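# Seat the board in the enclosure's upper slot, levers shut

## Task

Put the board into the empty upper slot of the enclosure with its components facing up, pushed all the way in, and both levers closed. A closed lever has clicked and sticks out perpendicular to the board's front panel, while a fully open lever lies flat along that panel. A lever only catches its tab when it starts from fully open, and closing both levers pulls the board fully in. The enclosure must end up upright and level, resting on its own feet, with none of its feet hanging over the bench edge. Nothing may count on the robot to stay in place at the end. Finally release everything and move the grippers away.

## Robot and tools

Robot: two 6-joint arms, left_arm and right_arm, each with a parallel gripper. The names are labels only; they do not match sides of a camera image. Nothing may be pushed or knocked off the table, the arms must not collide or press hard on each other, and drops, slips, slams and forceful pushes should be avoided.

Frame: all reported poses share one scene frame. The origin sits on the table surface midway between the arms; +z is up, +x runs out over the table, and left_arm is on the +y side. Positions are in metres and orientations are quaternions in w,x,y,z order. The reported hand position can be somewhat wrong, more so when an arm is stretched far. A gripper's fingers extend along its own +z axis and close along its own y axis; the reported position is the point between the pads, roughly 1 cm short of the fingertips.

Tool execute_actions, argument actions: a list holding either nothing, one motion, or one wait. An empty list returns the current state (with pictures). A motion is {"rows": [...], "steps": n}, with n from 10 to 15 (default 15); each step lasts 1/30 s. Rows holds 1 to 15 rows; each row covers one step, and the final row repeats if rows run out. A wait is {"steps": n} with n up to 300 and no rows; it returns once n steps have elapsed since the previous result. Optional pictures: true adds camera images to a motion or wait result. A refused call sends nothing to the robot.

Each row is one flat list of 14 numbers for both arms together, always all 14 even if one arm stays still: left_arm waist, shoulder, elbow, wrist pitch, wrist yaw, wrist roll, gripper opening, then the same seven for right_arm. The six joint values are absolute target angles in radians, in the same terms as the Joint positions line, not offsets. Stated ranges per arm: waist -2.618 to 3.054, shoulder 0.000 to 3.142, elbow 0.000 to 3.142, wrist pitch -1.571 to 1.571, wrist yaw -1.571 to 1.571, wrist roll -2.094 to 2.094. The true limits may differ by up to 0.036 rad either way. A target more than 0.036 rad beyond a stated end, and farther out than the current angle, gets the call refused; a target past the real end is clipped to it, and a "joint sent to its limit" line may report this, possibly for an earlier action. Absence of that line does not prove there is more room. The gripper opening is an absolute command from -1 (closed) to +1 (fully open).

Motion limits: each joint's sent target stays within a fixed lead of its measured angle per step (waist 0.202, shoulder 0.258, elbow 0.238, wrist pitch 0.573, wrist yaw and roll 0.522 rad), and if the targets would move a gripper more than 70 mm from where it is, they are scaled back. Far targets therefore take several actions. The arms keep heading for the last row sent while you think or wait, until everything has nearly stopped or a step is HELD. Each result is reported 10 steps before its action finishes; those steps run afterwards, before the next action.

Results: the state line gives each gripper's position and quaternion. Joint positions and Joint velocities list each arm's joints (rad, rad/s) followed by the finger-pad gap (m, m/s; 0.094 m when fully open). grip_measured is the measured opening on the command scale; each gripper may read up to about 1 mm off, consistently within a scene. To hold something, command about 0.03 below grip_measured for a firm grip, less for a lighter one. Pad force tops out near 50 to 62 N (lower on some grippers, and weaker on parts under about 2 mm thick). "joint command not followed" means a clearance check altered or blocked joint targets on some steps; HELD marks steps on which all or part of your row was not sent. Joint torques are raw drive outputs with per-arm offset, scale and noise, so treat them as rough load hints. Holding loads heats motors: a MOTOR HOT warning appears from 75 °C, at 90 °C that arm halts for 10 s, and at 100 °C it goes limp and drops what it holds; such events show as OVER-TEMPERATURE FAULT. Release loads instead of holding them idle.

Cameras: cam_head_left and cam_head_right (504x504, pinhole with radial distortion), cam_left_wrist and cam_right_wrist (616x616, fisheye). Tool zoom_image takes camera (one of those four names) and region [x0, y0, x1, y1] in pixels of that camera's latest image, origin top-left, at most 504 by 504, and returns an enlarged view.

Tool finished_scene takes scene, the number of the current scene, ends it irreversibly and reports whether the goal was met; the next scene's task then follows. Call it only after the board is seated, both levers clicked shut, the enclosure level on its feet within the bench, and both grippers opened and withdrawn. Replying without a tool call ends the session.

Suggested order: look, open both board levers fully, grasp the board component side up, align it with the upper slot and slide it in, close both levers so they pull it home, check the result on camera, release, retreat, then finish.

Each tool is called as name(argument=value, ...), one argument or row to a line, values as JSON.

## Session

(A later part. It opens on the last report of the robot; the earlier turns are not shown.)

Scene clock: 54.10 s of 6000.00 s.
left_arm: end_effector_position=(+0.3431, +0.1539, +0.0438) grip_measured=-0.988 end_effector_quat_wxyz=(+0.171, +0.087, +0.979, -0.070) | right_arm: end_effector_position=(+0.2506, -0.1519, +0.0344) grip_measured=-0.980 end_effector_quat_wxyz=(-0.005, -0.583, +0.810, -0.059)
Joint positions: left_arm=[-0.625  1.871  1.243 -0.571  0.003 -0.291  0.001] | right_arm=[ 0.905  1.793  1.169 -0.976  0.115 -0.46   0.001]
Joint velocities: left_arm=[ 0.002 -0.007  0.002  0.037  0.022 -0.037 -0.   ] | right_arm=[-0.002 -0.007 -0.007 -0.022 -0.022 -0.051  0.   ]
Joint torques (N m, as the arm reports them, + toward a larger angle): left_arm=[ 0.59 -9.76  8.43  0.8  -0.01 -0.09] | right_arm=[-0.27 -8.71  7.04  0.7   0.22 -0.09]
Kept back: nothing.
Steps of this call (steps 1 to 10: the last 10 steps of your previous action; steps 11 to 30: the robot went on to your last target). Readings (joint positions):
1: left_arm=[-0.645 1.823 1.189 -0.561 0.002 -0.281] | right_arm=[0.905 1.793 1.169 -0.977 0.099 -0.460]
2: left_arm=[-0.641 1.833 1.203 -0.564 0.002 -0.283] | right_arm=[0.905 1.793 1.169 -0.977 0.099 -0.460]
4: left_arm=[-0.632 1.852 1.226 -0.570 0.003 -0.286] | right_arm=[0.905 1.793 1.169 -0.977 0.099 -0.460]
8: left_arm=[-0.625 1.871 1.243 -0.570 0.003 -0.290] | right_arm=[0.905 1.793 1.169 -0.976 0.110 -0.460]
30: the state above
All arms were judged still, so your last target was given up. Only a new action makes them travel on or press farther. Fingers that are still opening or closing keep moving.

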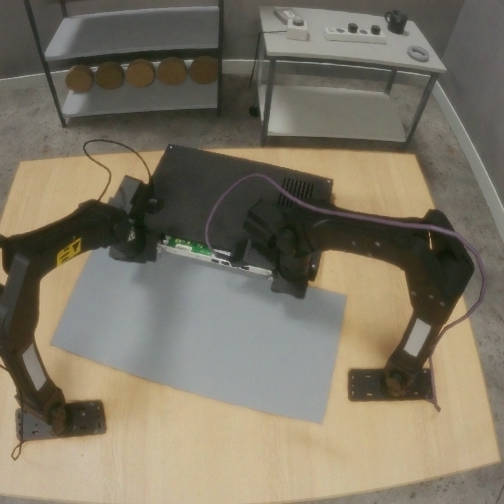

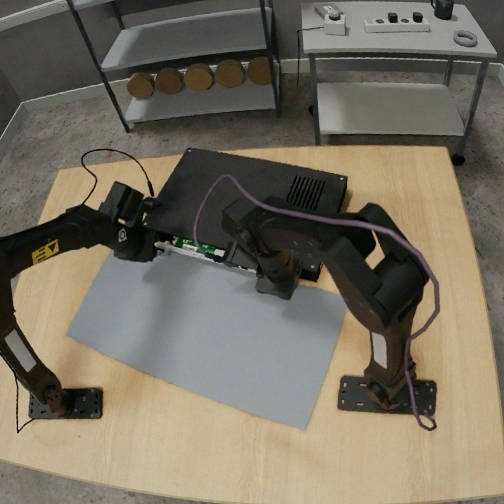

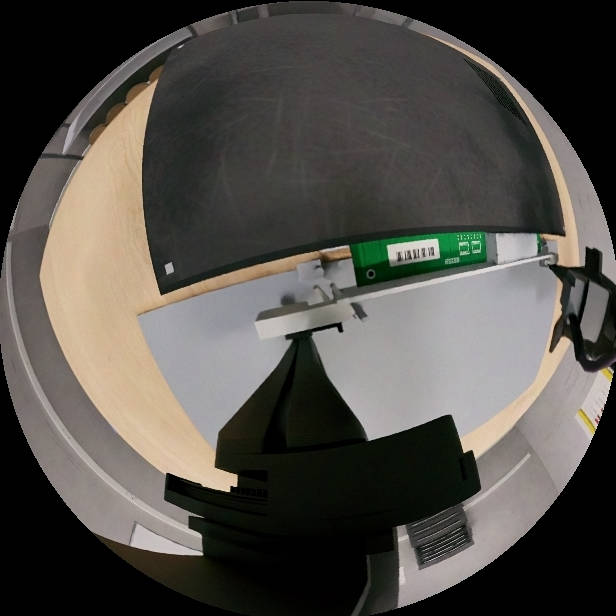

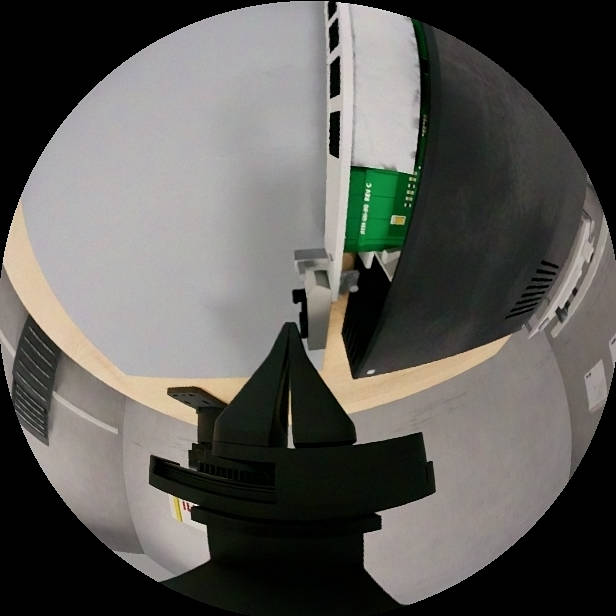

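execute_actions(
  actions=[
    {"rows":[[-0.613,1.884,1.283,-0.582,0,-0.3,-1,0.902,1.78,1.175,-0.96,0.145,-0.466,-1],[-0.611,1.891,1.292,-0.584,0,-0.3,-1,0.902,1.78,1.175,-0.957,0.16,-0.466,-1],[-0.609,1.898,1.301,-0.585,0,-0.3,-1,0.902,1.78,1.175,-0.953,0.175,-0.466,-1],[-0.607,1.905,1.31,-0.586,0,-0.3,-1,0.902,1.78,1.175,-0.95,0.19,-0.466,-1],[-0.605,1.912,1.319,-0.587,0,-0.3,-1,0.902,1.78,1.175,-0.946,0.205,-0.466,-1],[-0.603,1.919,1.328,-0.588,0,-0.3,-1,0.902,1.78,1.175,-0.942,0.22,-0.466,-1],[-0.603,1.926,1.337,-0.589,0,-0.3,-1,0.902,1.78,1.175,-0.938,0.232,-0.466,-1],[-0.603,1.93,1.345,-0.59,0,-0.3,-1,0.902,1.78,1.175,-0.935,0.245,-0.466,-1]],"steps":15},
  ],
)

execute_actions(
  actions=[
    {"steps":30},
  ],
  pictures=true,
)

Scene clock: 55.00 s of 6000.00 s.
left_arm: end_effector_position=(+0.3482, +0.1522, +0.0443) grip_measured=-0.988 end_effector_quat_wxyz=(+0.171, +0.086, +0.979, -0.069) | right_arm: end_effector_position=(+0.2557, -0.1548, +0.0351) grip_measured=-0.980 end_effector_quat_wxyz=(+0.000, -0.583, +0.809, -0.074)
Joint positions: left_arm=[-0.623  1.89   1.271 -0.581  0.003 -0.291  0.001] | right_arm=[ 0.905  1.793  1.169 -0.97   0.147 -0.46   0.001]
Joint velocities: left_arm=[ 0.022  0.217  0.281  0.051 -0.007 -0.007  0.   ] | right_arm=[-0.002 -0.012 -0.022  0.066  0.344 -0.037  0.   ]
Joint torques (N m, as the arm reports them, + toward a larger angle): left_arm=[ 0.99 -9.66  8.46  0.87 -0.01 -0.1 ] | right_arm=[ 0.04 -8.68  7.2   0.71  0.21 -0.08]
Steps of this call (steps 1 to 22: nothing new was sent; steps 23 to 27: the first 5 steps of this action). Readings (joint positions):
23: left_arm=[-0.625 1.871 1.243 -0.571 0.003 -0.291] | right_arm=[0.905 1.793 1.169 -0.976 0.117 -0.460]
24: left_arm=[-0.625 1.873 1.246 -0.574 0.003 -0.291] | right_arm=[0.905 1.793 1.169 -0.975 0.121 -0.460]
26: left_arm=[-0.624 1.883 1.261 -0.580 0.003 -0.291] | right_arm=[0.905 1.793 1.169 -0.972 0.137 -0.460]
27: the state above

Scene clock: 56.00 s of 6000.00 s.
left_arm: end_effector_position=(+0.3516, +0.1527, +0.0416) grip_measured=-0.988 end_effector_quat_wxyz=(+0.160, +0.084, +0.981, -0.065) | right_arm: end_effector_position=(+0.2610, -0.1574, +0.0360) grip_measured=-0.980 end_effector_quat_wxyz=(+0.007, -0.583, +0.808, -0.090)
Joint positions: left_arm=[-0.619  1.92   1.309 -0.612  0.003 -0.291  0.001] | right_arm=[ 0.906  1.793  1.169 -0.962  0.179 -0.462  0.001]
Joint velocities: left_arm=[ 0.002 -0.002  0.012 -0.022  0.007 -0.051 -0.   ] | right_arm=[-0.012  0.012 -0.017  0.051 -0.066 -0.037 -0.001]
Joint torques (N m, as the arm reports them, + toward a larger angle): left_arm=[ 0.95 -9.88  8.78  1.05 -0.02 -0.1 ] | right_arm=[-0.32 -8.73  7.06  0.88  0.74 -0.07]
Kept back: nothing.
Steps of this call (steps 1 to 10: the last 10 steps of your previous action; steps 11 to 30: the robot went on to your last target). Readings (joint positions):
1: left_arm=[-0.622 1.898 1.281 -0.581 0.003 -0.291] | right_arm=[0.905 1.793 1.169 -0.967 0.158 -0.460]
2: left_arm=[-0.620 1.905 1.290 -0.585 0.003 -0.291] | right_arm=[0.905 1.793 1.169 -0.966 0.164 -0.460]
4: left_arm=[-0.619 1.916 1.304 -0.597 0.003 -0.291] | right_arm=[0.906 1.793 1.169 -0.964 0.173 -0.460]
8: left_arm=[-0.619 1.920 1.308 -0.611 0.003 -0.291] | right_arm=[0.906 1.793 1.169 -0.962 0.179 -0.461]
30: the state above
All arms were judged still, so your last target was given up. Only a new action makes them travel on or press farther. Fingers that are still opening or closing keep moving.

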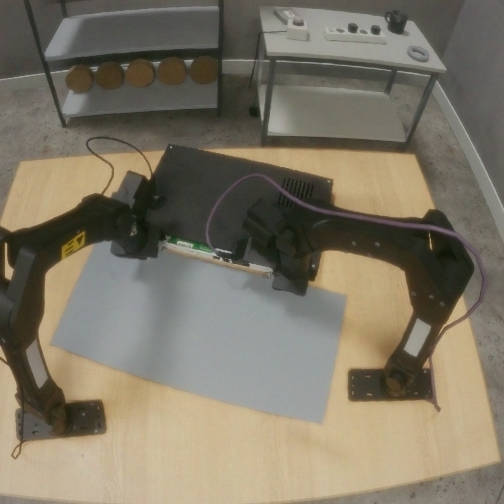

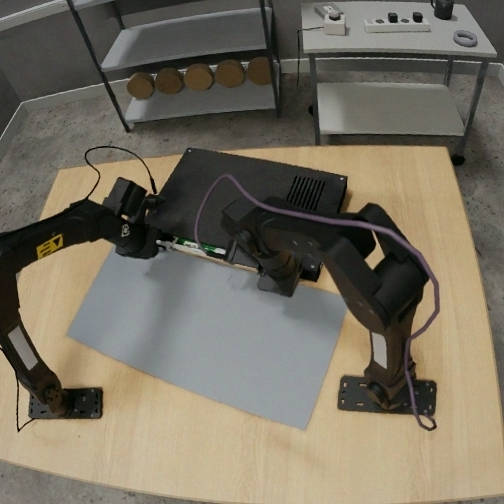

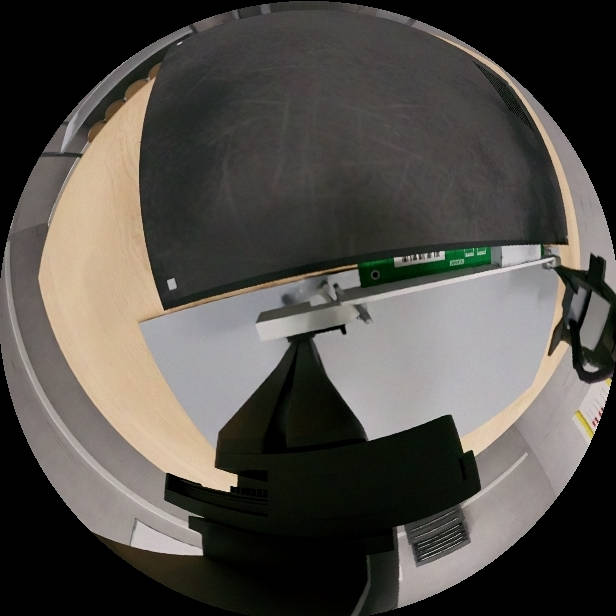

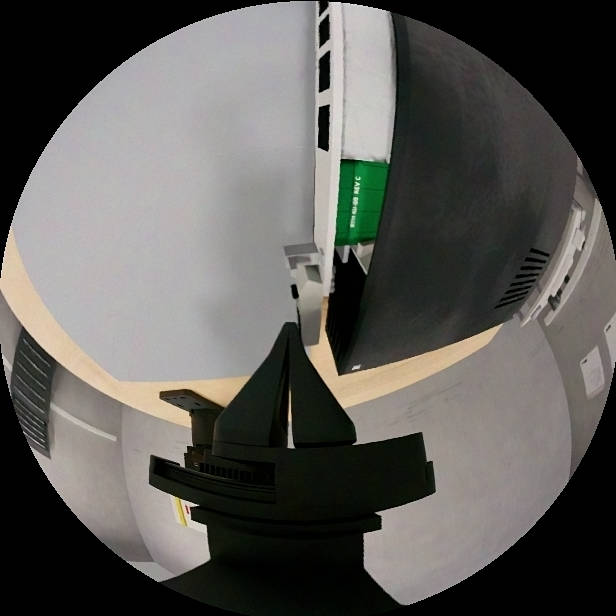

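execute_actions(
  actions=[
    {"rows":[[-0.61,1.87,1.28,-0.62,0,-0.3,-1,0.94,1.79,1.19,-0.97,0.12,-0.44,-1],[-0.61,1.82,1.25,-0.63,0,-0.3,-1,0.99,1.82,1.24,-0.98,0.12,-0.41,-1],[-0.60,1.77,1.23,-0.65,0,-0.3,-1,1.04,1.87,1.31,-1.0,0.12,-0.38,-1],[-0.59,1.72,1.21,-0.68,0,-0.3,-1,1.08,1.92,1.38,-1.015,0.14,-0.35,-1],[-0.58,1.67,1.2,-0.71,0,-0.3,-1,1.12,1.97,1.45,-1.03,0.17,-0.32,-1],[-0.57,1.62,1.19,-0.74,0,-0.3,-1,1.15,2.02,1.52,-1.05,0.2,-0.29,-1],[-0.56,1.58,1.19,-0.76,0,-0.3,-1,1.18,2.07,1.59,-1.065,0.24,-0.27,-1],[-0.56,1.58,1.19,-0.76,0,-0.3,-1,1.20,2.12,1.66,-1.08,0.28,-0.25,-1],[-0.56,1.58,1.19,-0.76,0,-0.3,-1,1.20,2.17,1.73,-1.1,0.32,-0.23,-1],[-0.56,1.58,1.19,-0.76,0,-0.3,-1,1.20,2.22,1.80,-1.115,0.36,-0.21,-1],[-0.56,1.58,1.19,-0.76,0,-0.3,-1,1.20,2.26,1.85,-1.13,0.40,-0.2,-1],[-0.56,1.58,1.19,-0.76,0,-0.3,-1,1.20,2.278,1.88,-1.135,0.44,-0.2,-1],[-0.56,1.58,1.19,-0.76,0,-0.3,-1,1.20,2.278,1.88,-1.135,0.48,-0.2,-1]],"steps":15},
  ],
)

execute_actions(
  actions=[
    {"steps":35},
  ],
  pictures=true,
)

Scene clock: 57.03 s of 6000.00 s.
left_arm: end_effector_position=(+0.3314, +0.1657, +0.0555) grip_measured=-0.988 end_effector_quat_wxyz=(+0.161, +0.081, +0.981, -0.065) | right_arm: end_effector_position=(+0.2486, -0.1136, +0.0409) grip_measured=-0.980 end_effector_quat_wxyz=(+0.003, -0.607, +0.790, -0.083)
Joint positions: left_arm=[-0.612  1.816  1.229 -0.635  0.003 -0.291  0.001] | right_arm=[ 1.017  1.878  1.301 -1.028  0.163 -0.41   0.001]
Joint velocities: left_arm=[ 0.125 -1.267 -0.652 -0.608 -0.081  0.037 -0.001] | right_arm=[ 1.194  1.272  1.956 -0.388  0.139  0.505 -0.001]
Joint torques (N m, as the arm reports them, + toward a larger angle): left_arm=[  1.53 -15.7    6.88   0.93  -0.01  -0.08] | right_arm=[ 2.69 -7.13  9.13  1.15 -0.09  0.1 ]
Steps of this call (steps 1 to 26: nothing new was sent; steps 27 to 31: the first 5 steps of this action). Readings (joint positions):
27: left_arm=[-0.619 1.918 1.306 -0.612 0.003 -0.291] | right_arm=[0.909 1.793 1.169 -0.965 0.170 -0.460]
28: left_arm=[-0.619 1.908 1.296 -0.610 0.003 -0.291] | right_arm=[0.920 1.796 1.174 -0.976 0.163 -0.454]
30: left_arm=[-0.616 1.856 1.252 -0.619 0.003 -0.291] | right_arm=[0.976 1.839 1.241 -1.015 0.160 -0.428]
31: the state above

Scene clock: 58.20 s of 6000.00 s.
left_arm: end_effector_position=(+0.3133, +0.1944, +0.1233) grip_measured=-0.988 end_effector_quat_wxyz=(+0.207, +0.057, +0.974, -0.077) | right_arm: end_effector_position=(+0.2995, -0.0012, +0.0391) grip_measured=-0.980 end_effector_quat_wxyz=(+0.099, -0.586, +0.776, -0.209)
Joint positions: left_arm=[-0.565  1.574  1.195 -0.746  0.003 -0.292  0.001] | right_arm=[ 1.2    2.287  1.851 -1.129  0.467 -0.214  0.001]
Joint velocities: left_arm=[-0.007  0.007  0.002  0.037 -0.022  0.022  0.   ] | right_arm=[ 0.007  0.012  0.007 -0.022  0.022  0.037  0.   ]
Joint torques (N m, as the arm reports them, + toward a larger angle): left_arm=[ 0.28 -7.13  6.07  0.88 -0.01 -0.09] | right_arm=[ -0.02 -12.85   9.35   0.6    0.42   0.09]
Kept back: nothing.
Steps of this call (steps 1 to 10: the last 10 steps of your previous action; steps 11 to 35: the robot went on to your last target). Readings (joint positions):
1: left_arm=[-0.606 1.768 1.210 -0.658 0.003 -0.291] | right_arm=[1.060 1.926 1.372 -1.036 0.169 -0.390]
2: left_arm=[-0.596 1.717 1.198 -0.682 0.003 -0.291] | right_arm=[1.103 1.976 1.447 -1.039 0.180 -0.370]
4: left_arm=[-0.576 1.627 1.195 -0.714 0.003 -0.292] | right_arm=[1.174 2.079 1.597 -1.046 0.214 -0.329]
8: left_arm=[-0.565 1.563 1.195 -0.719 0.003 -0.292] | right_arm=[1.227 2.249 1.828 -1.061 0.319 -0.263]
35: the state above

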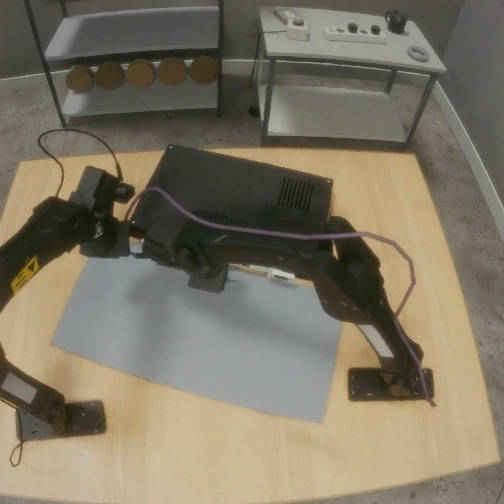

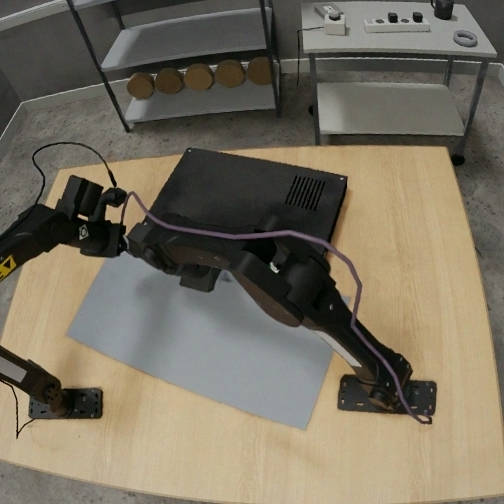

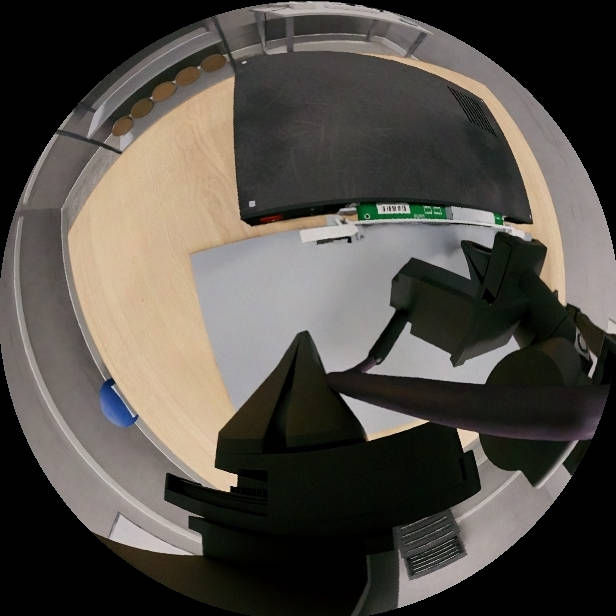

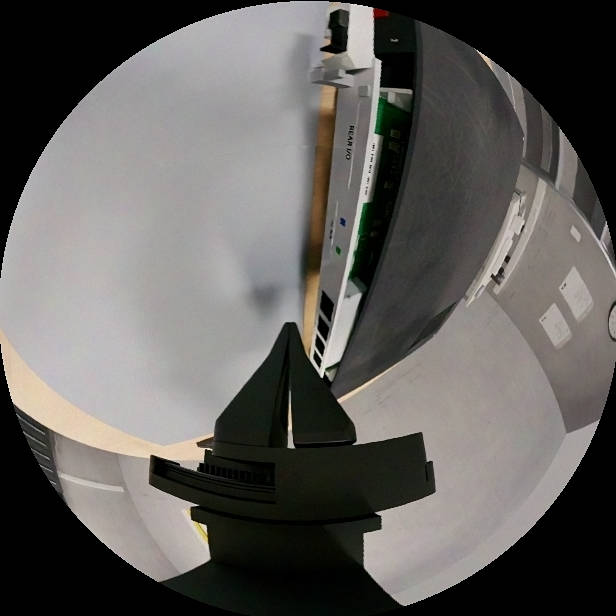

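execute_actions(
  actions=[
    {"rows":[[-0.52,1.58,1.19,-0.76,0,-0.3,-1,1.19,2.278,1.87,-1.12,0.48,-0.22,-1],[-0.48,1.58,1.19,-0.76,0,-0.3,-1,1.183,2.278,1.87,-1.115,0.48,-0.225,-1],[-0.45,1.58,1.19,-0.76,0,-0.3,-1,1.176,2.278,1.87,-1.11,0.48,-0.23,-1],[-0.45,1.58,1.19,-0.76,0,-0.3,-1,1.169,2.278,1.87,-1.105,0.485,-0.235,-1],[-0.45,1.58,1.19,-0.76,0,-0.3,-1,1.162,2.278,1.87,-1.10,0.49,-0.24,-1],[-0.45,1.58,1.19,-0.76,0,-0.3,-1,1.155,2.278,1.87,-1.095,0.495,-0.245,-1],[-0.45,1.58,1.19,-0.76,0,-0.3,-1,1.148,2.278,1.87,-1.09,0.50,-0.25,-1],[-0.45,1.58,1.19,-0.76,0,-0.3,-1,1.141,2.278,1.87,-1.085,0.51,-0.255,-1],[-0.45,1.58,1.19,-0.76,0,-0.3,-1,1.134,2.278,1.87,-1.08,0.52,-0.26,-1],[-0.45,1.58,1.19,-0.76,0,-0.3,-1,1.127,2.278,1.87,-1.075,0.53,-0.265,-1],[-0.45,1.58,1.19,-0.76,0,-0.3,-1,1.12,2.278,1.87,-1.07,0.54,-0.27,-1],[-0.45,1.58,1.19,-0.76,0,-0.3,-1,1.113,2.278,1.87,-1.07,0.55,-0.275,-1],[-0.45,1.58,1.19,-0.76,0,-0.3,-1,1.106,2.278,1.87,-1.07,0.56,-0.28,-1],[-0.45,1.58,1.19,-0.76,0,-0.3,-1,1.10,2.278,1.87,-1.07,0.57,-0.28,-1]],"steps":15},
  ],
)

execute_actions(
  actions=[
    {"steps":35},
  ],
  pictures=true,
)

Scene clock: 59.17 s of 6000.00 s.
left_arm: end_effector_position=(+0.3244, +0.2231, +0.1233) grip_measured=-0.988 end_effector_quat_wxyz=(+0.209, +0.017, +0.975, -0.070) | right_arm: end_effector_position=(+0.3040, -0.0032, +0.0392) grip_measured=-0.980 end_effector_quat_wxyz=(+0.100, -0.584, +0.778, -0.209)
Joint positions: left_arm=[-0.482  1.574  1.195 -0.746  0.006 -0.292  0.001] | right_arm=[ 1.189  2.287  1.851 -1.123  0.468 -0.221  0.001]
Joint velocities: left_arm=[ 0.681  0.002 -0.002 -0.037 -0.022 -0.007  0.   ] | right_arm=[-0.168  0.002 -0.002  0.081  0.037 -0.066  0.   ]
Joint torques (N m, as the arm reports them, + toward a larger angle): left_arm=[-0.62 -7.12  6.09  0.88  0.04 -0.11] | right_arm=[ -1.58 -12.8    8.57   0.81   0.43  -0.07]
Steps of this call (steps 1 to 15: the robot went on to your last target; steps 16 to 24: nothing new was sent; steps 25 to 29: the first 5 steps of this action). Readings (joint positions):
25: left_arm=[-0.562 1.574 1.195 -0.746 0.004 -0.292] | right_arm=[1.200 2.287 1.851 -1.129 0.467 -0.214]
26: left_arm=[-0.551 1.574 1.195 -0.746 0.005 -0.292] | right_arm=[1.199 2.287 1.851 -1.128 0.467 -0.215]
28: left_arm=[-0.507 1.574 1.195 -0.746 0.007 -0.292] | right_arm=[1.194 2.287 1.851 -1.126 0.467 -0.218]
29: the state above

Scene clock: 60.33 s of 6000.00 s.
left_arm: end_effector_position=(+0.3287, +0.2370, +0.1233) grip_measured=-0.988 end_effector_quat_wxyz=(+0.211, -0.001, +0.975, -0.064) | right_arm: end_effector_position=(+0.3285, -0.0141, +0.0403) grip_measured=-0.980 end_effector_quat_wxyz=(+0.105, -0.579, +0.780, -0.213)
Joint positions: left_arm=[-0.446  1.574  1.195 -0.746  0.    -0.293  0.001] | right_arm=[ 1.134  2.287  1.851 -1.091  0.479 -0.274  0.001]
Joint velocities: left_arm=[ 0.012 -0.007 -0.012 -0.007 -0.022  0.037  0.   ] | right_arm=[ 0.002  0.012 -0.017  0.051  0.037 -0.022 -0.001]
Joint torques (N m, as the arm reports them, + toward a larger angle): left_arm=[-0.26 -7.11  6.09  0.89  0.01 -0.08] | right_arm=[ -3.17 -12.85   8.61   0.92   1.13  -0.08]
Kept back: nothing.
Steps of this call (steps 1 to 10: the last 10 steps of your previous action; steps 11 to 30: the robot went on to your last target; steps 31 to 35: nothing new was sent). Readings (joint positions):
1: left_arm=[-0.463 1.574 1.195 -0.746 0.003 -0.293] | right_arm=[1.183 2.287 1.851 -1.120 0.469 -0.224]
2: left_arm=[-0.451 1.574 1.195 -0.746 0.002 -0.293] | right_arm=[1.175 2.287 1.851 -1.117 0.472 -0.228]
4: left_arm=[-0.446 1.574 1.195 -0.746 0.000 -0.293] | right_arm=[1.158 2.287 1.851 -1.109 0.478 -0.236]
8: left_arm=[-0.446 1.574 1.195 -0.746 0.000 -0.293] | right_arm=[1.141 2.287 1.851 -1.098 0.478 -0.254]
35: the state above
All arms were judged still, so your last target was given up. Only a new action makes them travel on or press farther. Fingers that are still opening or closing keep moving.

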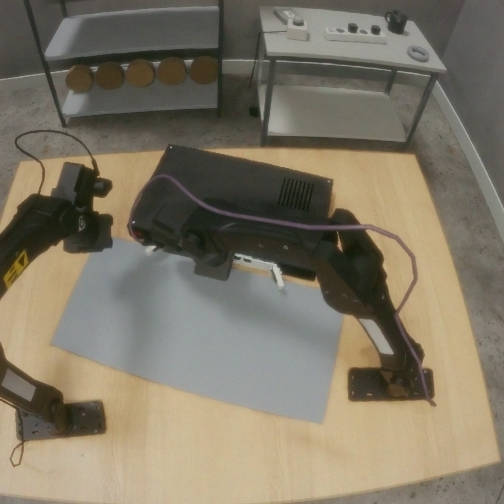

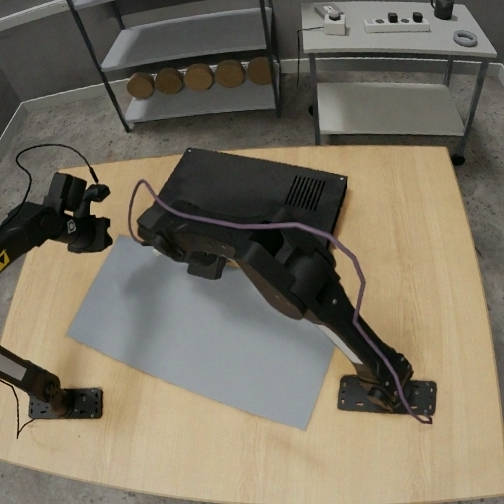

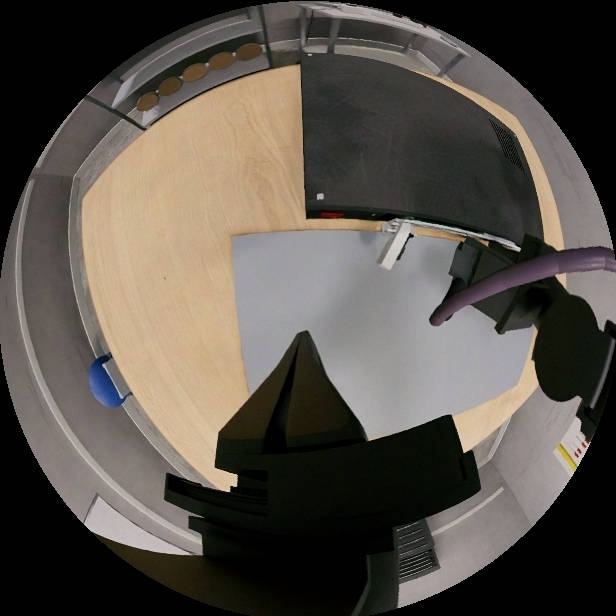

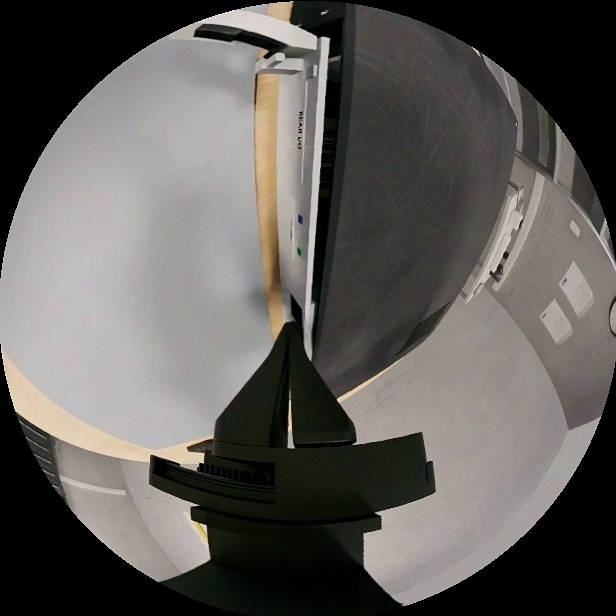

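execute_actions(
  actions=[
    {"rows":[[-0.45,1.58,1.19,-0.76,0,-0.3,0,1.17,2.27,1.88,-1.09,0.45,-0.27,-1],[-0.45,1.58,1.19,-0.76,0,-0.3,0,1.2,2.24,1.9,-1.09,0.4,-0.25,-1],[-0.45,1.58,1.19,-0.76,0,-0.3,0,1.2,2.17,1.86,-1.07,0.33,-0.23,-1],[-0.45,1.58,1.19,-0.76,0,-0.3,0,1.19,2.07,1.76,-1.03,0.26,-0.2,-1],[-0.45,1.58,1.19,-0.76,0,-0.3,0,1.16,1.96,1.65,-0.98,0.2,-0.18,-1],[-0.45,1.58,1.19,-0.76,0,-0.3,0,1.12,1.85,1.54,-0.93,0.14,-0.15,-1],[-0.45,1.58,1.19,-0.76,0,-0.3,0,1.08,1.74,1.43,-0.88,0.08,-0.12,-1],[-0.45,1.58,1.19,-0.76,0,-0.3,0,1.04,1.63,1.32,-0.83,0.03,-0.1,-1],[-0.47,1.6,1.19,-0.73,0,-0.3,0,1.0,1.52,1.2,-0.77,0,-0.08,-1],[-0.5,1.62,1.2,-0.69,0,-0.3,0,0.96,1.41,1.08,-0.71,0,-0.06,-1],[-0.53,1.65,1.2,-0.65,0,-0.3,0,0.92,1.30,0.95,-0.65,0,-0.04,-1],[-0.56,1.67,1.2,-0.61,0,-0.3,0,0.88,1.19,0.82,-0.59,0,-0.02,-1],[-0.59,1.69,1.2,-0.57,0,-0.3,0,0.84,1.08,0.69,-0.53,0,0,-1],[-0.62,1.72,1.2,-0.53,0,-0.3,0,0.81,1.0,0.6,-0.49,0,0,-1],[-0.648,1.74,1.2,-0.50,0,-0.3,0,0.79,0.975,0.56,-0.475,0,0,-1]],"steps":15},
  ],
)

execute_actions(
  actions=[
    {"steps":45},
  ],
  pictures=true,
)

Scene clock: 62.33 s of 6000.00 s.
left_arm: end_effector_position=(+0.3287, +0.2370, +0.1233) grip_measured=-0.017 end_effector_quat_wxyz=(+0.211, -0.001, +0.975, -0.064) | right_arm: end_effector_position=(+0.2988, +0.0030, +0.0519) grip_measured=-0.980 end_effector_quat_wxyz=(+0.120, -0.586, +0.788, -0.149)
Joint positions: left_arm=[-0.446  1.574  1.195 -0.746  0.    -0.293  0.046] | right_arm=[ 1.171  2.194  1.771 -1.04   0.37  -0.247  0.001]
Joint velocities: left_arm=[-0.007  0.007  0.012  0.022 -0.066 -0.051  0.031] | right_arm=[ 0.3   -1.922 -2.059  0.93  -1.385  0.388 -0.001]
Joint torques (N m, as the arm reports them, + toward a larger angle): left_arm=[-0.26 -7.11  6.09  0.88  0.01 -0.08] | right_arm=[ -2.64 -19.26   7.48  -0.22   0.51   0.14]
Steps of this call (steps 1 to 55: nothing new was sent; steps 56 to 60: the first 5 steps of this action). Readings (joint positions):
56: left_arm=[-0.446 1.574 1.195 -0.746 0.000 -0.293] | right_arm=[1.137 2.287 1.851 -1.091 0.475 -0.274]
57: left_arm=[-0.446 1.574 1.195 -0.746 0.000 -0.293] | right_arm=[1.142 2.286 1.853 -1.092 0.466 -0.273]
59: left_arm=[-0.446 1.574 1.195 -0.746 0.000 -0.293] | right_arm=[1.161 2.249 1.828 -1.070 0.412 -0.259]
60: the state above

Scene clock: 63.83 s of 6000.00 s.
left_arm: end_effector_position=(+0.3403, +0.1399, +0.0785) grip_measured=-0.002 end_effector_quat_wxyz=(+0.224, +0.101, +0.965, -0.095) | right_arm: end_effector_position=(+0.2347, -0.1872, +0.0917) grip_measured=-0.980 end_effector_quat_wxyz=(+0.304, -0.312, +0.894, +0.100)
Joint positions: left_arm=[-0.657  1.759  1.195 -0.514  0.003 -0.293  0.047] | right_arm=[ 0.783  0.976  0.544 -0.487  0.007 -0.01   0.001]
Joint velocities: left_arm=[-0.002  0.002 -0.017  0.007  0.007 -0.007 -0.001] | right_arm=[-0.007 -0.012  0.012 -0.007 -0.095 -0.007  0.001]
Joint torques (N m, as the arm reports them, + toward a larger angle): left_arm=[  0.57 -10.98   6.73   1.19  -0.01  -0.08] | right_arm=[ 0.7  -1.63  9.39  1.84 -0.04  0.08]
Kept back: nothing.
Steps of this call (steps 1 to 10: the last 10 steps of your previous action; steps 11 to 45: the robot went on to your last target). Readings (joint positions):
1: left_arm=[-0.446 1.574 1.195 -0.746 0.000 -0.293] | right_arm=[1.174 2.120 1.692 -1.010 0.323 -0.233]
2: left_arm=[-0.446 1.574 1.195 -0.746 0.000 -0.293] | right_arm=[1.168 2.036 1.608 -0.982 0.272 -0.215]
4: left_arm=[-0.447 1.576 1.195 -0.746 0.000 -0.293] | right_arm=[1.116 1.857 1.440 -0.921 0.172 -0.178]
8: left_arm=[-0.509 1.625 1.195 -0.687 -0.003 -0.293] | right_arm=[0.902 1.492 1.114 -0.735 0.075 -0.097]
45: the state above
All arms were judged still, so your last target was given up. Only a new action makes them travel on or press farther. Fingers that are still opening or closing keep moving.

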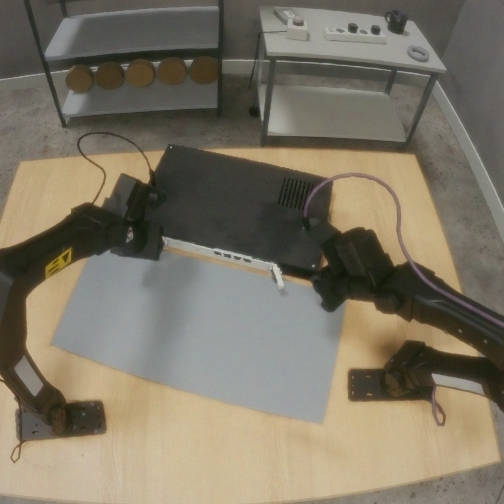

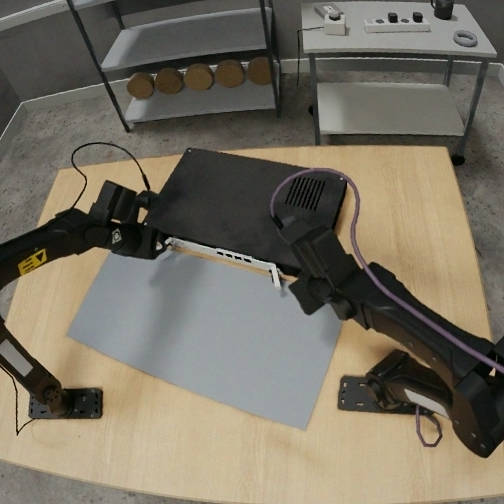

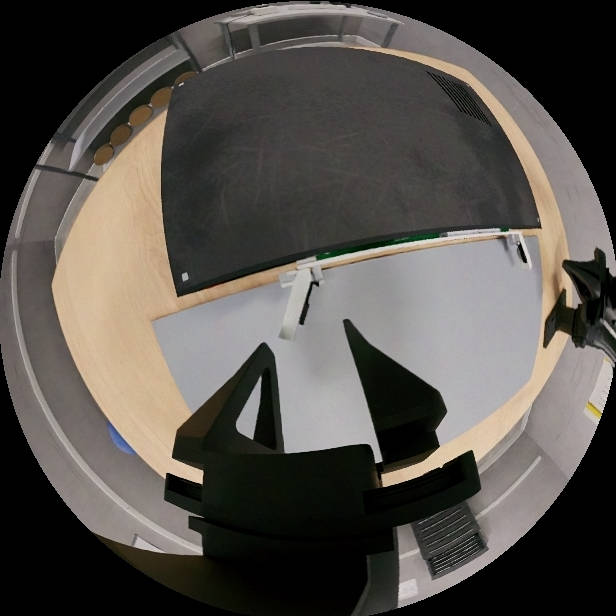

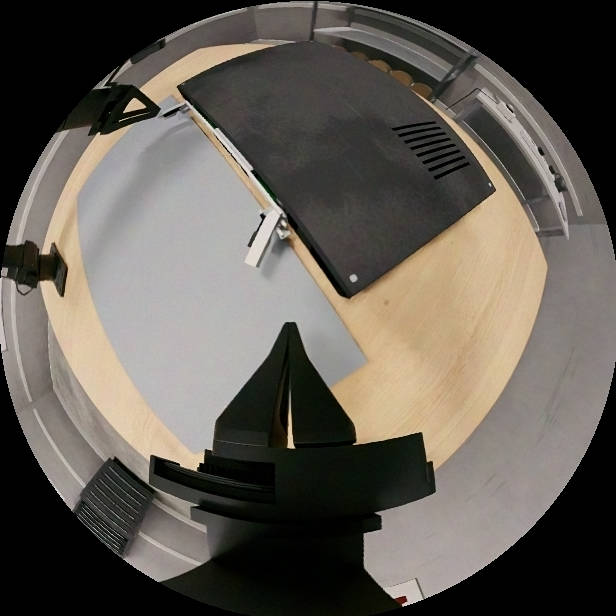

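execute_actions(
  actions=[
    {"rows":[[-0.635,1.75,1.2,-0.50,0,-0.3,0,0.81,0.99,0.54,-0.45,0,0,0],[-0.62,1.75,1.2,-0.50,0,-0.3,0,0.83,1.005,0.52,-0.41,0,0,0],[-0.62,1.75,1.2,-0.50,0,-0.3,0,0.85,1.02,0.50,-0.37,0,0,0],[-0.62,1.75,1.2,-0.50,0,-0.3,0,0.86,1.035,0.48,-0.33,0,0,0],[-0.62,1.76,1.18,-0.47,0,-0.3,0,0.86,1.05,0.46,-0.29,0,0,0],[-0.62,1.77,1.16,-0.44,0,-0.3,0,0.86,1.065,0.44,-0.26,0,0,0],[-0.62,1.775,1.14,-0.41,0,-0.3,0,0.86,1.08,0.42,-0.23,0,0,0],[-0.62,1.78,1.12,-0.38,0,-0.3,0,0.86,1.09,0.40,-0.2,0,0,0],[-0.62,1.79,1.10,-0.345,0,-0.3,0,0.86,1.10,0.385,-0.168,0,0,0],[-0.62,1.80,1.08,-0.31,0,-0.3,0,0.86,1.10,0.385,-0.168,0,0,0]],"steps":15},
  ],
)

execute_actions(
  actions=[
    {"steps":35},
  ],
  pictures=true,
)

Scene clock: 64.70 s of 6000.00 s.
left_arm: end_effector_position=(+0.3449, +0.1475, +0.0787) grip_measured=-0.002 end_effector_quat_wxyz=(+0.226, +0.091, +0.965, -0.093) | right_arm: end_effector_position=(+0.2304, -0.1700, +0.0835) grip_measured=-0.018 end_effector_quat_wxyz=(+0.311, -0.337, +0.882, +0.113)
Joint positions: left_arm=[-0.636  1.759  1.195 -0.512  0.003 -0.293  0.047] | right_arm=[ 0.841  1.008  0.511 -0.399  0.005 -0.01   0.046]
Joint velocities: left_arm=[ 0.178 -0.017 -0.002  0.125 -0.066 -0.037  0.001] | right_arm=[ 0.33   0.418 -0.486  0.784  0.007 -0.051  0.03 ]
Joint torques (N m, as the arm reports them, + toward a larger angle): left_arm=[ 0.42 -9.26  5.19  1.29 -0.01 -0.08] | right_arm=[-0.3  -0.15  6.27  1.42  0.07  0.07]
Steps of this call (steps 1 to 21: nothing new was sent; steps 22 to 26: the first 5 steps of this action). Readings (joint positions):
22: left_arm=[-0.656 1.759 1.195 -0.514 0.003 -0.293] | right_arm=[0.786 0.976 0.544 -0.484 0.007 -0.010]
23: left_arm=[-0.654 1.759 1.195 -0.514 0.003 -0.293] | right_arm=[0.795 0.979 0.542 -0.475 0.007 -0.010]
25: left_arm=[-0.642 1.759 1.195 -0.514 0.003 -0.293] | right_arm=[0.827 0.995 0.526 -0.429 0.007 -0.010]
26: the state above

Scene clock: 65.87 s of 6000.00 s.
left_arm: end_effector_position=(+0.3500, +0.1495, +0.0438) grip_measured=-0.002 end_effector_quat_wxyz=(+0.241, +0.086, +0.962, -0.098) | right_arm: end_effector_position=(+0.2276, -0.1671, +0.0426) grip_measured=-0.002 end_effector_quat_wxyz=(+0.308, -0.343, +0.880, +0.115)
Joint positions: left_arm=[-0.627  1.806  1.085 -0.324  0.003 -0.293  0.047] | right_arm=[ 0.854  1.098  0.378 -0.18   0.003 -0.01   0.047]
Joint velocities: left_arm=[-0.002 -0.007 -0.012 -0.007 -0.037 -0.007 -0.001] | right_arm=[ 0.002 -0.007  0.002  0.037 -0.037  0.007  0.   ]
Joint torques (N m, as the arm reports them, + toward a larger angle): left_arm=[  0.42 -10.09   5.65   1.23  -0.01  -0.08] | right_arm=[ 0.64 -1.86  8.14  1.87 -0.01  0.07]
Kept back: nothing.
Steps of this call (steps 1 to 10: the last 10 steps of your previous action; steps 11 to 35: the robot went on to your last target). Readings (joint positions):
1: left_arm=[-0.631 1.759 1.191 -0.502 0.003 -0.293] | right_arm=[0.849 1.024 0.492 -0.370 0.004 -0.010]
2: left_arm=[-0.628 1.759 1.183 -0.484 0.003 -0.293] | right_arm=[0.853 1.041 0.471 -0.341 0.003 -0.010]
4: left_arm=[-0.627 1.760 1.155 -0.439 0.003 -0.293] | right_arm=[0.854 1.072 0.426 -0.289 0.003 -0.010]
8: left_arm=[-0.627 1.789 1.098 -0.373 0.003 -0.293] | right_arm=[0.854 1.098 0.378 -0.244 0.003 -0.010]
35: the state above

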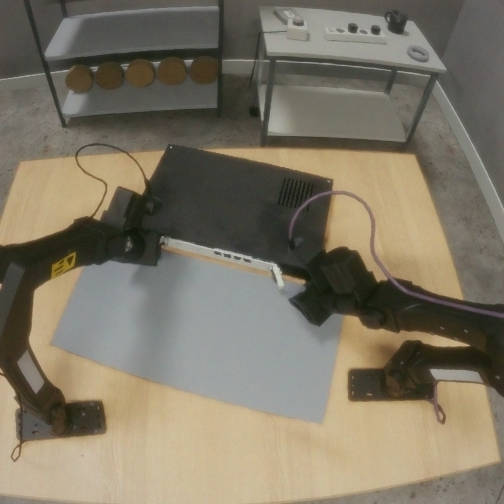

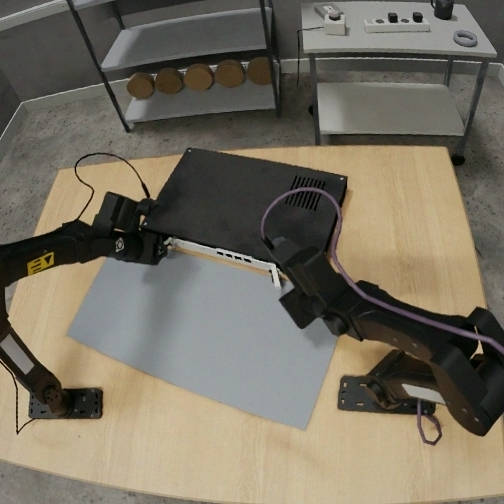

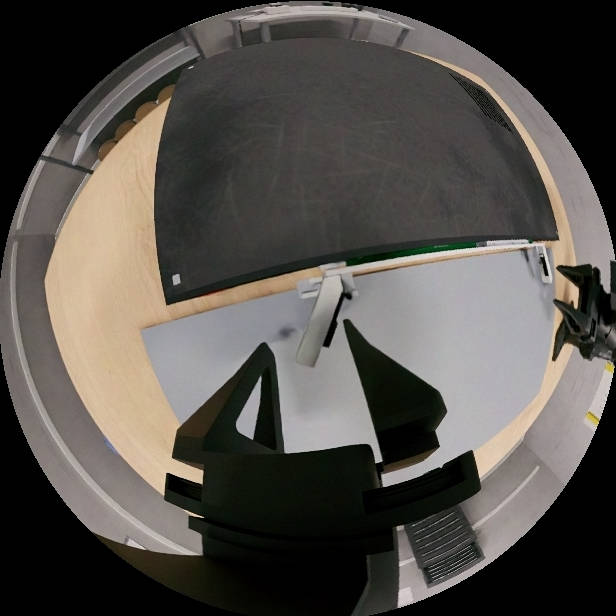

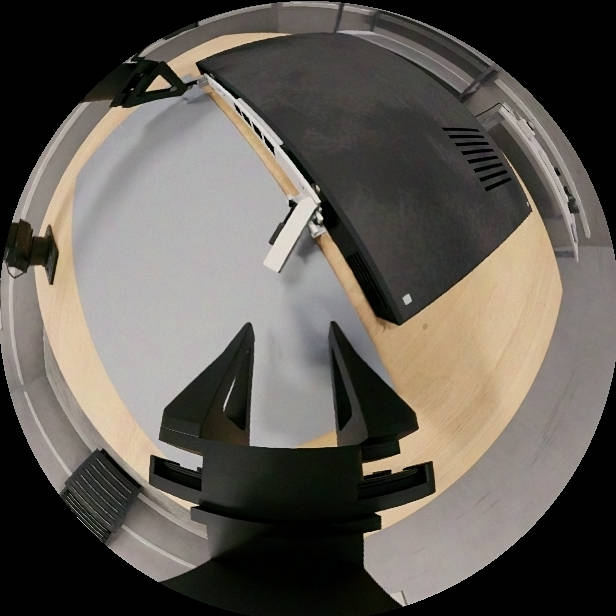

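execute_actions(
  actions=[
    {"rows":[[-0.62,1.81,1.11,-0.32,0,-0.3,0,0.875,1.125,0.41,-0.17,0,0,0],[-0.62,1.82,1.125,-0.32,0,-0.3,0,0.885,1.15,0.425,-0.16,0,0,0],[-0.62,1.83,1.14,-0.32,0,-0.3,0,0.895,1.175,0.44,-0.15,0,0,0],[-0.62,1.835,1.14,-0.32,0,-0.3,0,0.898,1.20,0.455,-0.14,0,0,0],[-0.62,1.835,1.14,-0.32,0,-0.3,0,0.898,1.225,0.47,-0.13,0,0,0],[-0.62,1.835,1.14,-0.32,0,-0.3,0,0.898,1.25,0.485,-0.12,0,0,0],[-0.62,1.835,1.14,-0.32,0,-0.3,0,0.898,1.27,0.497,-0.115,0,0,0],[-0.62,1.835,1.14,-0.32,0,-0.3,0,0.898,1.285,0.507,-0.112,0,0,0]],"steps":15},
  ],
)

execute_actions(
  actions=[
    {"steps":30},
  ],
  pictures=true,
)

Scene clock: 66.57 s of 6000.00 s.
left_arm: end_effector_position=(+0.3540, +0.1475, +0.0446) grip_measured=-0.002 end_effector_quat_wxyz=(+0.242, +0.086, +0.961, -0.099) | right_arm: end_effector_position=(+0.2269, -0.1556, +0.0379) grip_measured=-0.002 end_effector_quat_wxyz=(+0.293, -0.358, +0.879, +0.115)
Joint positions: left_arm=[-0.627  1.819  1.103 -0.327  0.003 -0.293  0.047] | right_arm=[ 0.886  1.173  0.415 -0.172  0.003 -0.009  0.047]
Joint velocities: left_arm=[ 0.007  0.139  0.183 -0.022 -0.022 -0.007 -0.001] | right_arm=[0.154 0.75  0.422 0.198 0.007 0.007 0.   ]
Joint torques (N m, as the arm reports them, + toward a larger angle): left_arm=[ 0.41 -9.12  7.99  1.14 -0.01 -0.08] | right_arm=[ 0.56 -1.89  9.78  1.94  0.01  0.07]
Steps of this call (steps 1 to 15: the robot went on to your last target; step 16: nothing new was sent; steps 17 to 21: the first 5 steps of this action). Readings (joint positions):
17: left_arm=[-0.627 1.806 1.085 -0.324 0.003 -0.293] | right_arm=[0.856 1.100 0.378 -0.179 0.003 -0.010]
18: left_arm=[-0.627 1.806 1.085 -0.324 0.003 -0.293] | right_arm=[0.862 1.109 0.382 -0.179 0.003 -0.009]
20: left_arm=[-0.627 1.813 1.096 -0.327 0.003 -0.293] | right_arm=[0.879 1.148 0.401 -0.177 0.003 -0.009]
21: the state above

Scene clock: 67.57 s of 6000.00 s.
left_arm: end_effector_position=(+0.3560, +0.1465, +0.0439) grip_measured=-0.002 end_effector_quat_wxyz=(+0.242, +0.086, +0.961, -0.099) | right_arm: end_effector_position=(+0.2426, -0.1378, +0.0410) grip_measured=-0.002 end_effector_quat_wxyz=(+0.298, -0.360, +0.876, +0.118)
Joint positions: left_arm=[-0.627  1.827  1.111 -0.325  0.003 -0.293  0.047] | right_arm=[ 0.891  1.278  0.483 -0.124  0.003 -0.009  0.047]
Joint velocities: left_arm=[-0.002 -0.007 -0.012 -0.022  0.022  0.051 -0.001] | right_arm=[-0.007 -0.002  0.002  0.051 -0.007  0.022  0.001]
Joint torques (N m, as the arm reports them, + toward a larger angle): left_arm=[ 0.41 -9.15  8.3   1.16 -0.01 -0.08] | right_arm=[ 0.71 -2.75  9.35  1.84 -0.01  0.06]
Kept back: nothing.
Steps of this call (steps 1 to 10: the last 10 steps of your previous action; steps 11 to 30: the robot went on to your last target). Readings (joint positions):
1: left_arm=[-0.627 1.823 1.108 -0.326 0.003 -0.293] | right_arm=[0.889 1.199 0.430 -0.166 0.003 -0.009]
2: left_arm=[-0.627 1.825 1.111 -0.325 0.003 -0.293] | right_arm=[0.891 1.224 0.445 -0.159 0.003 -0.009]
4: left_arm=[-0.627 1.827 1.111 -0.325 0.003 -0.293] | right_arm=[0.891 1.263 0.471 -0.145 0.003 -0.009]
8: left_arm=[-0.627 1.827 1.111 -0.325 0.003 -0.293] | right_arm=[0.891 1.278 0.483 -0.127 0.003 -0.009]
30: the state above
All arms were judged still, so your last target was given up. Only a new action makes them travel on or press farther. Fingers that are still opening or closing keep moving.

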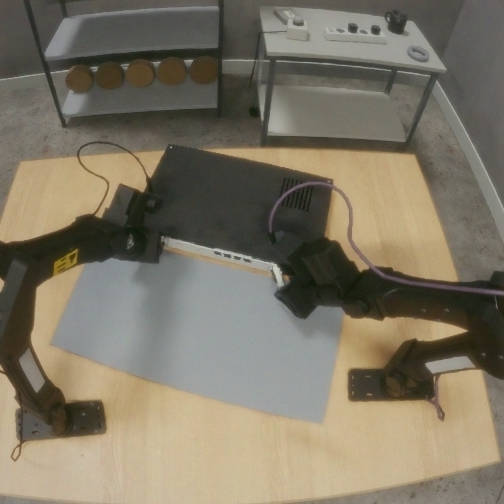

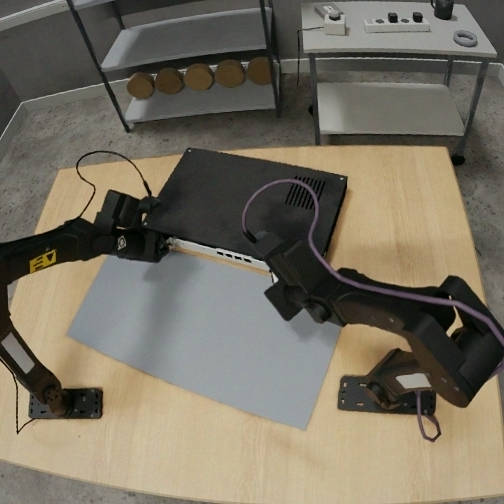

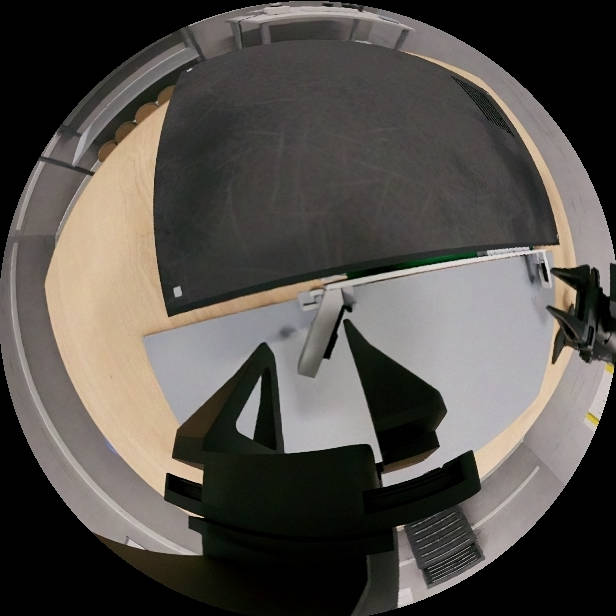

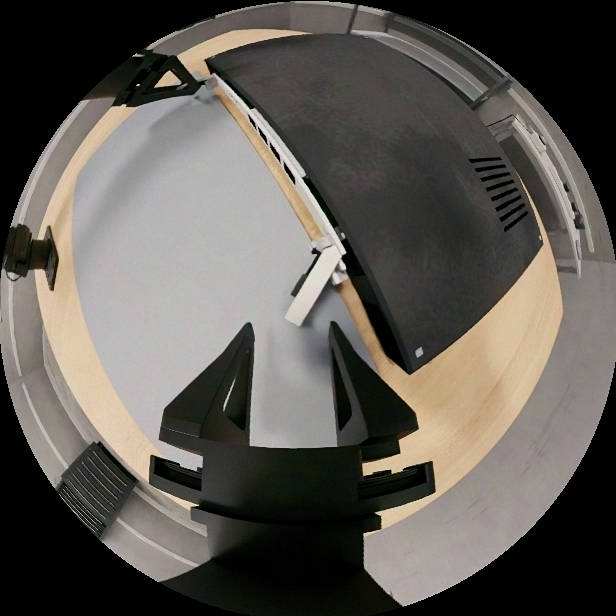

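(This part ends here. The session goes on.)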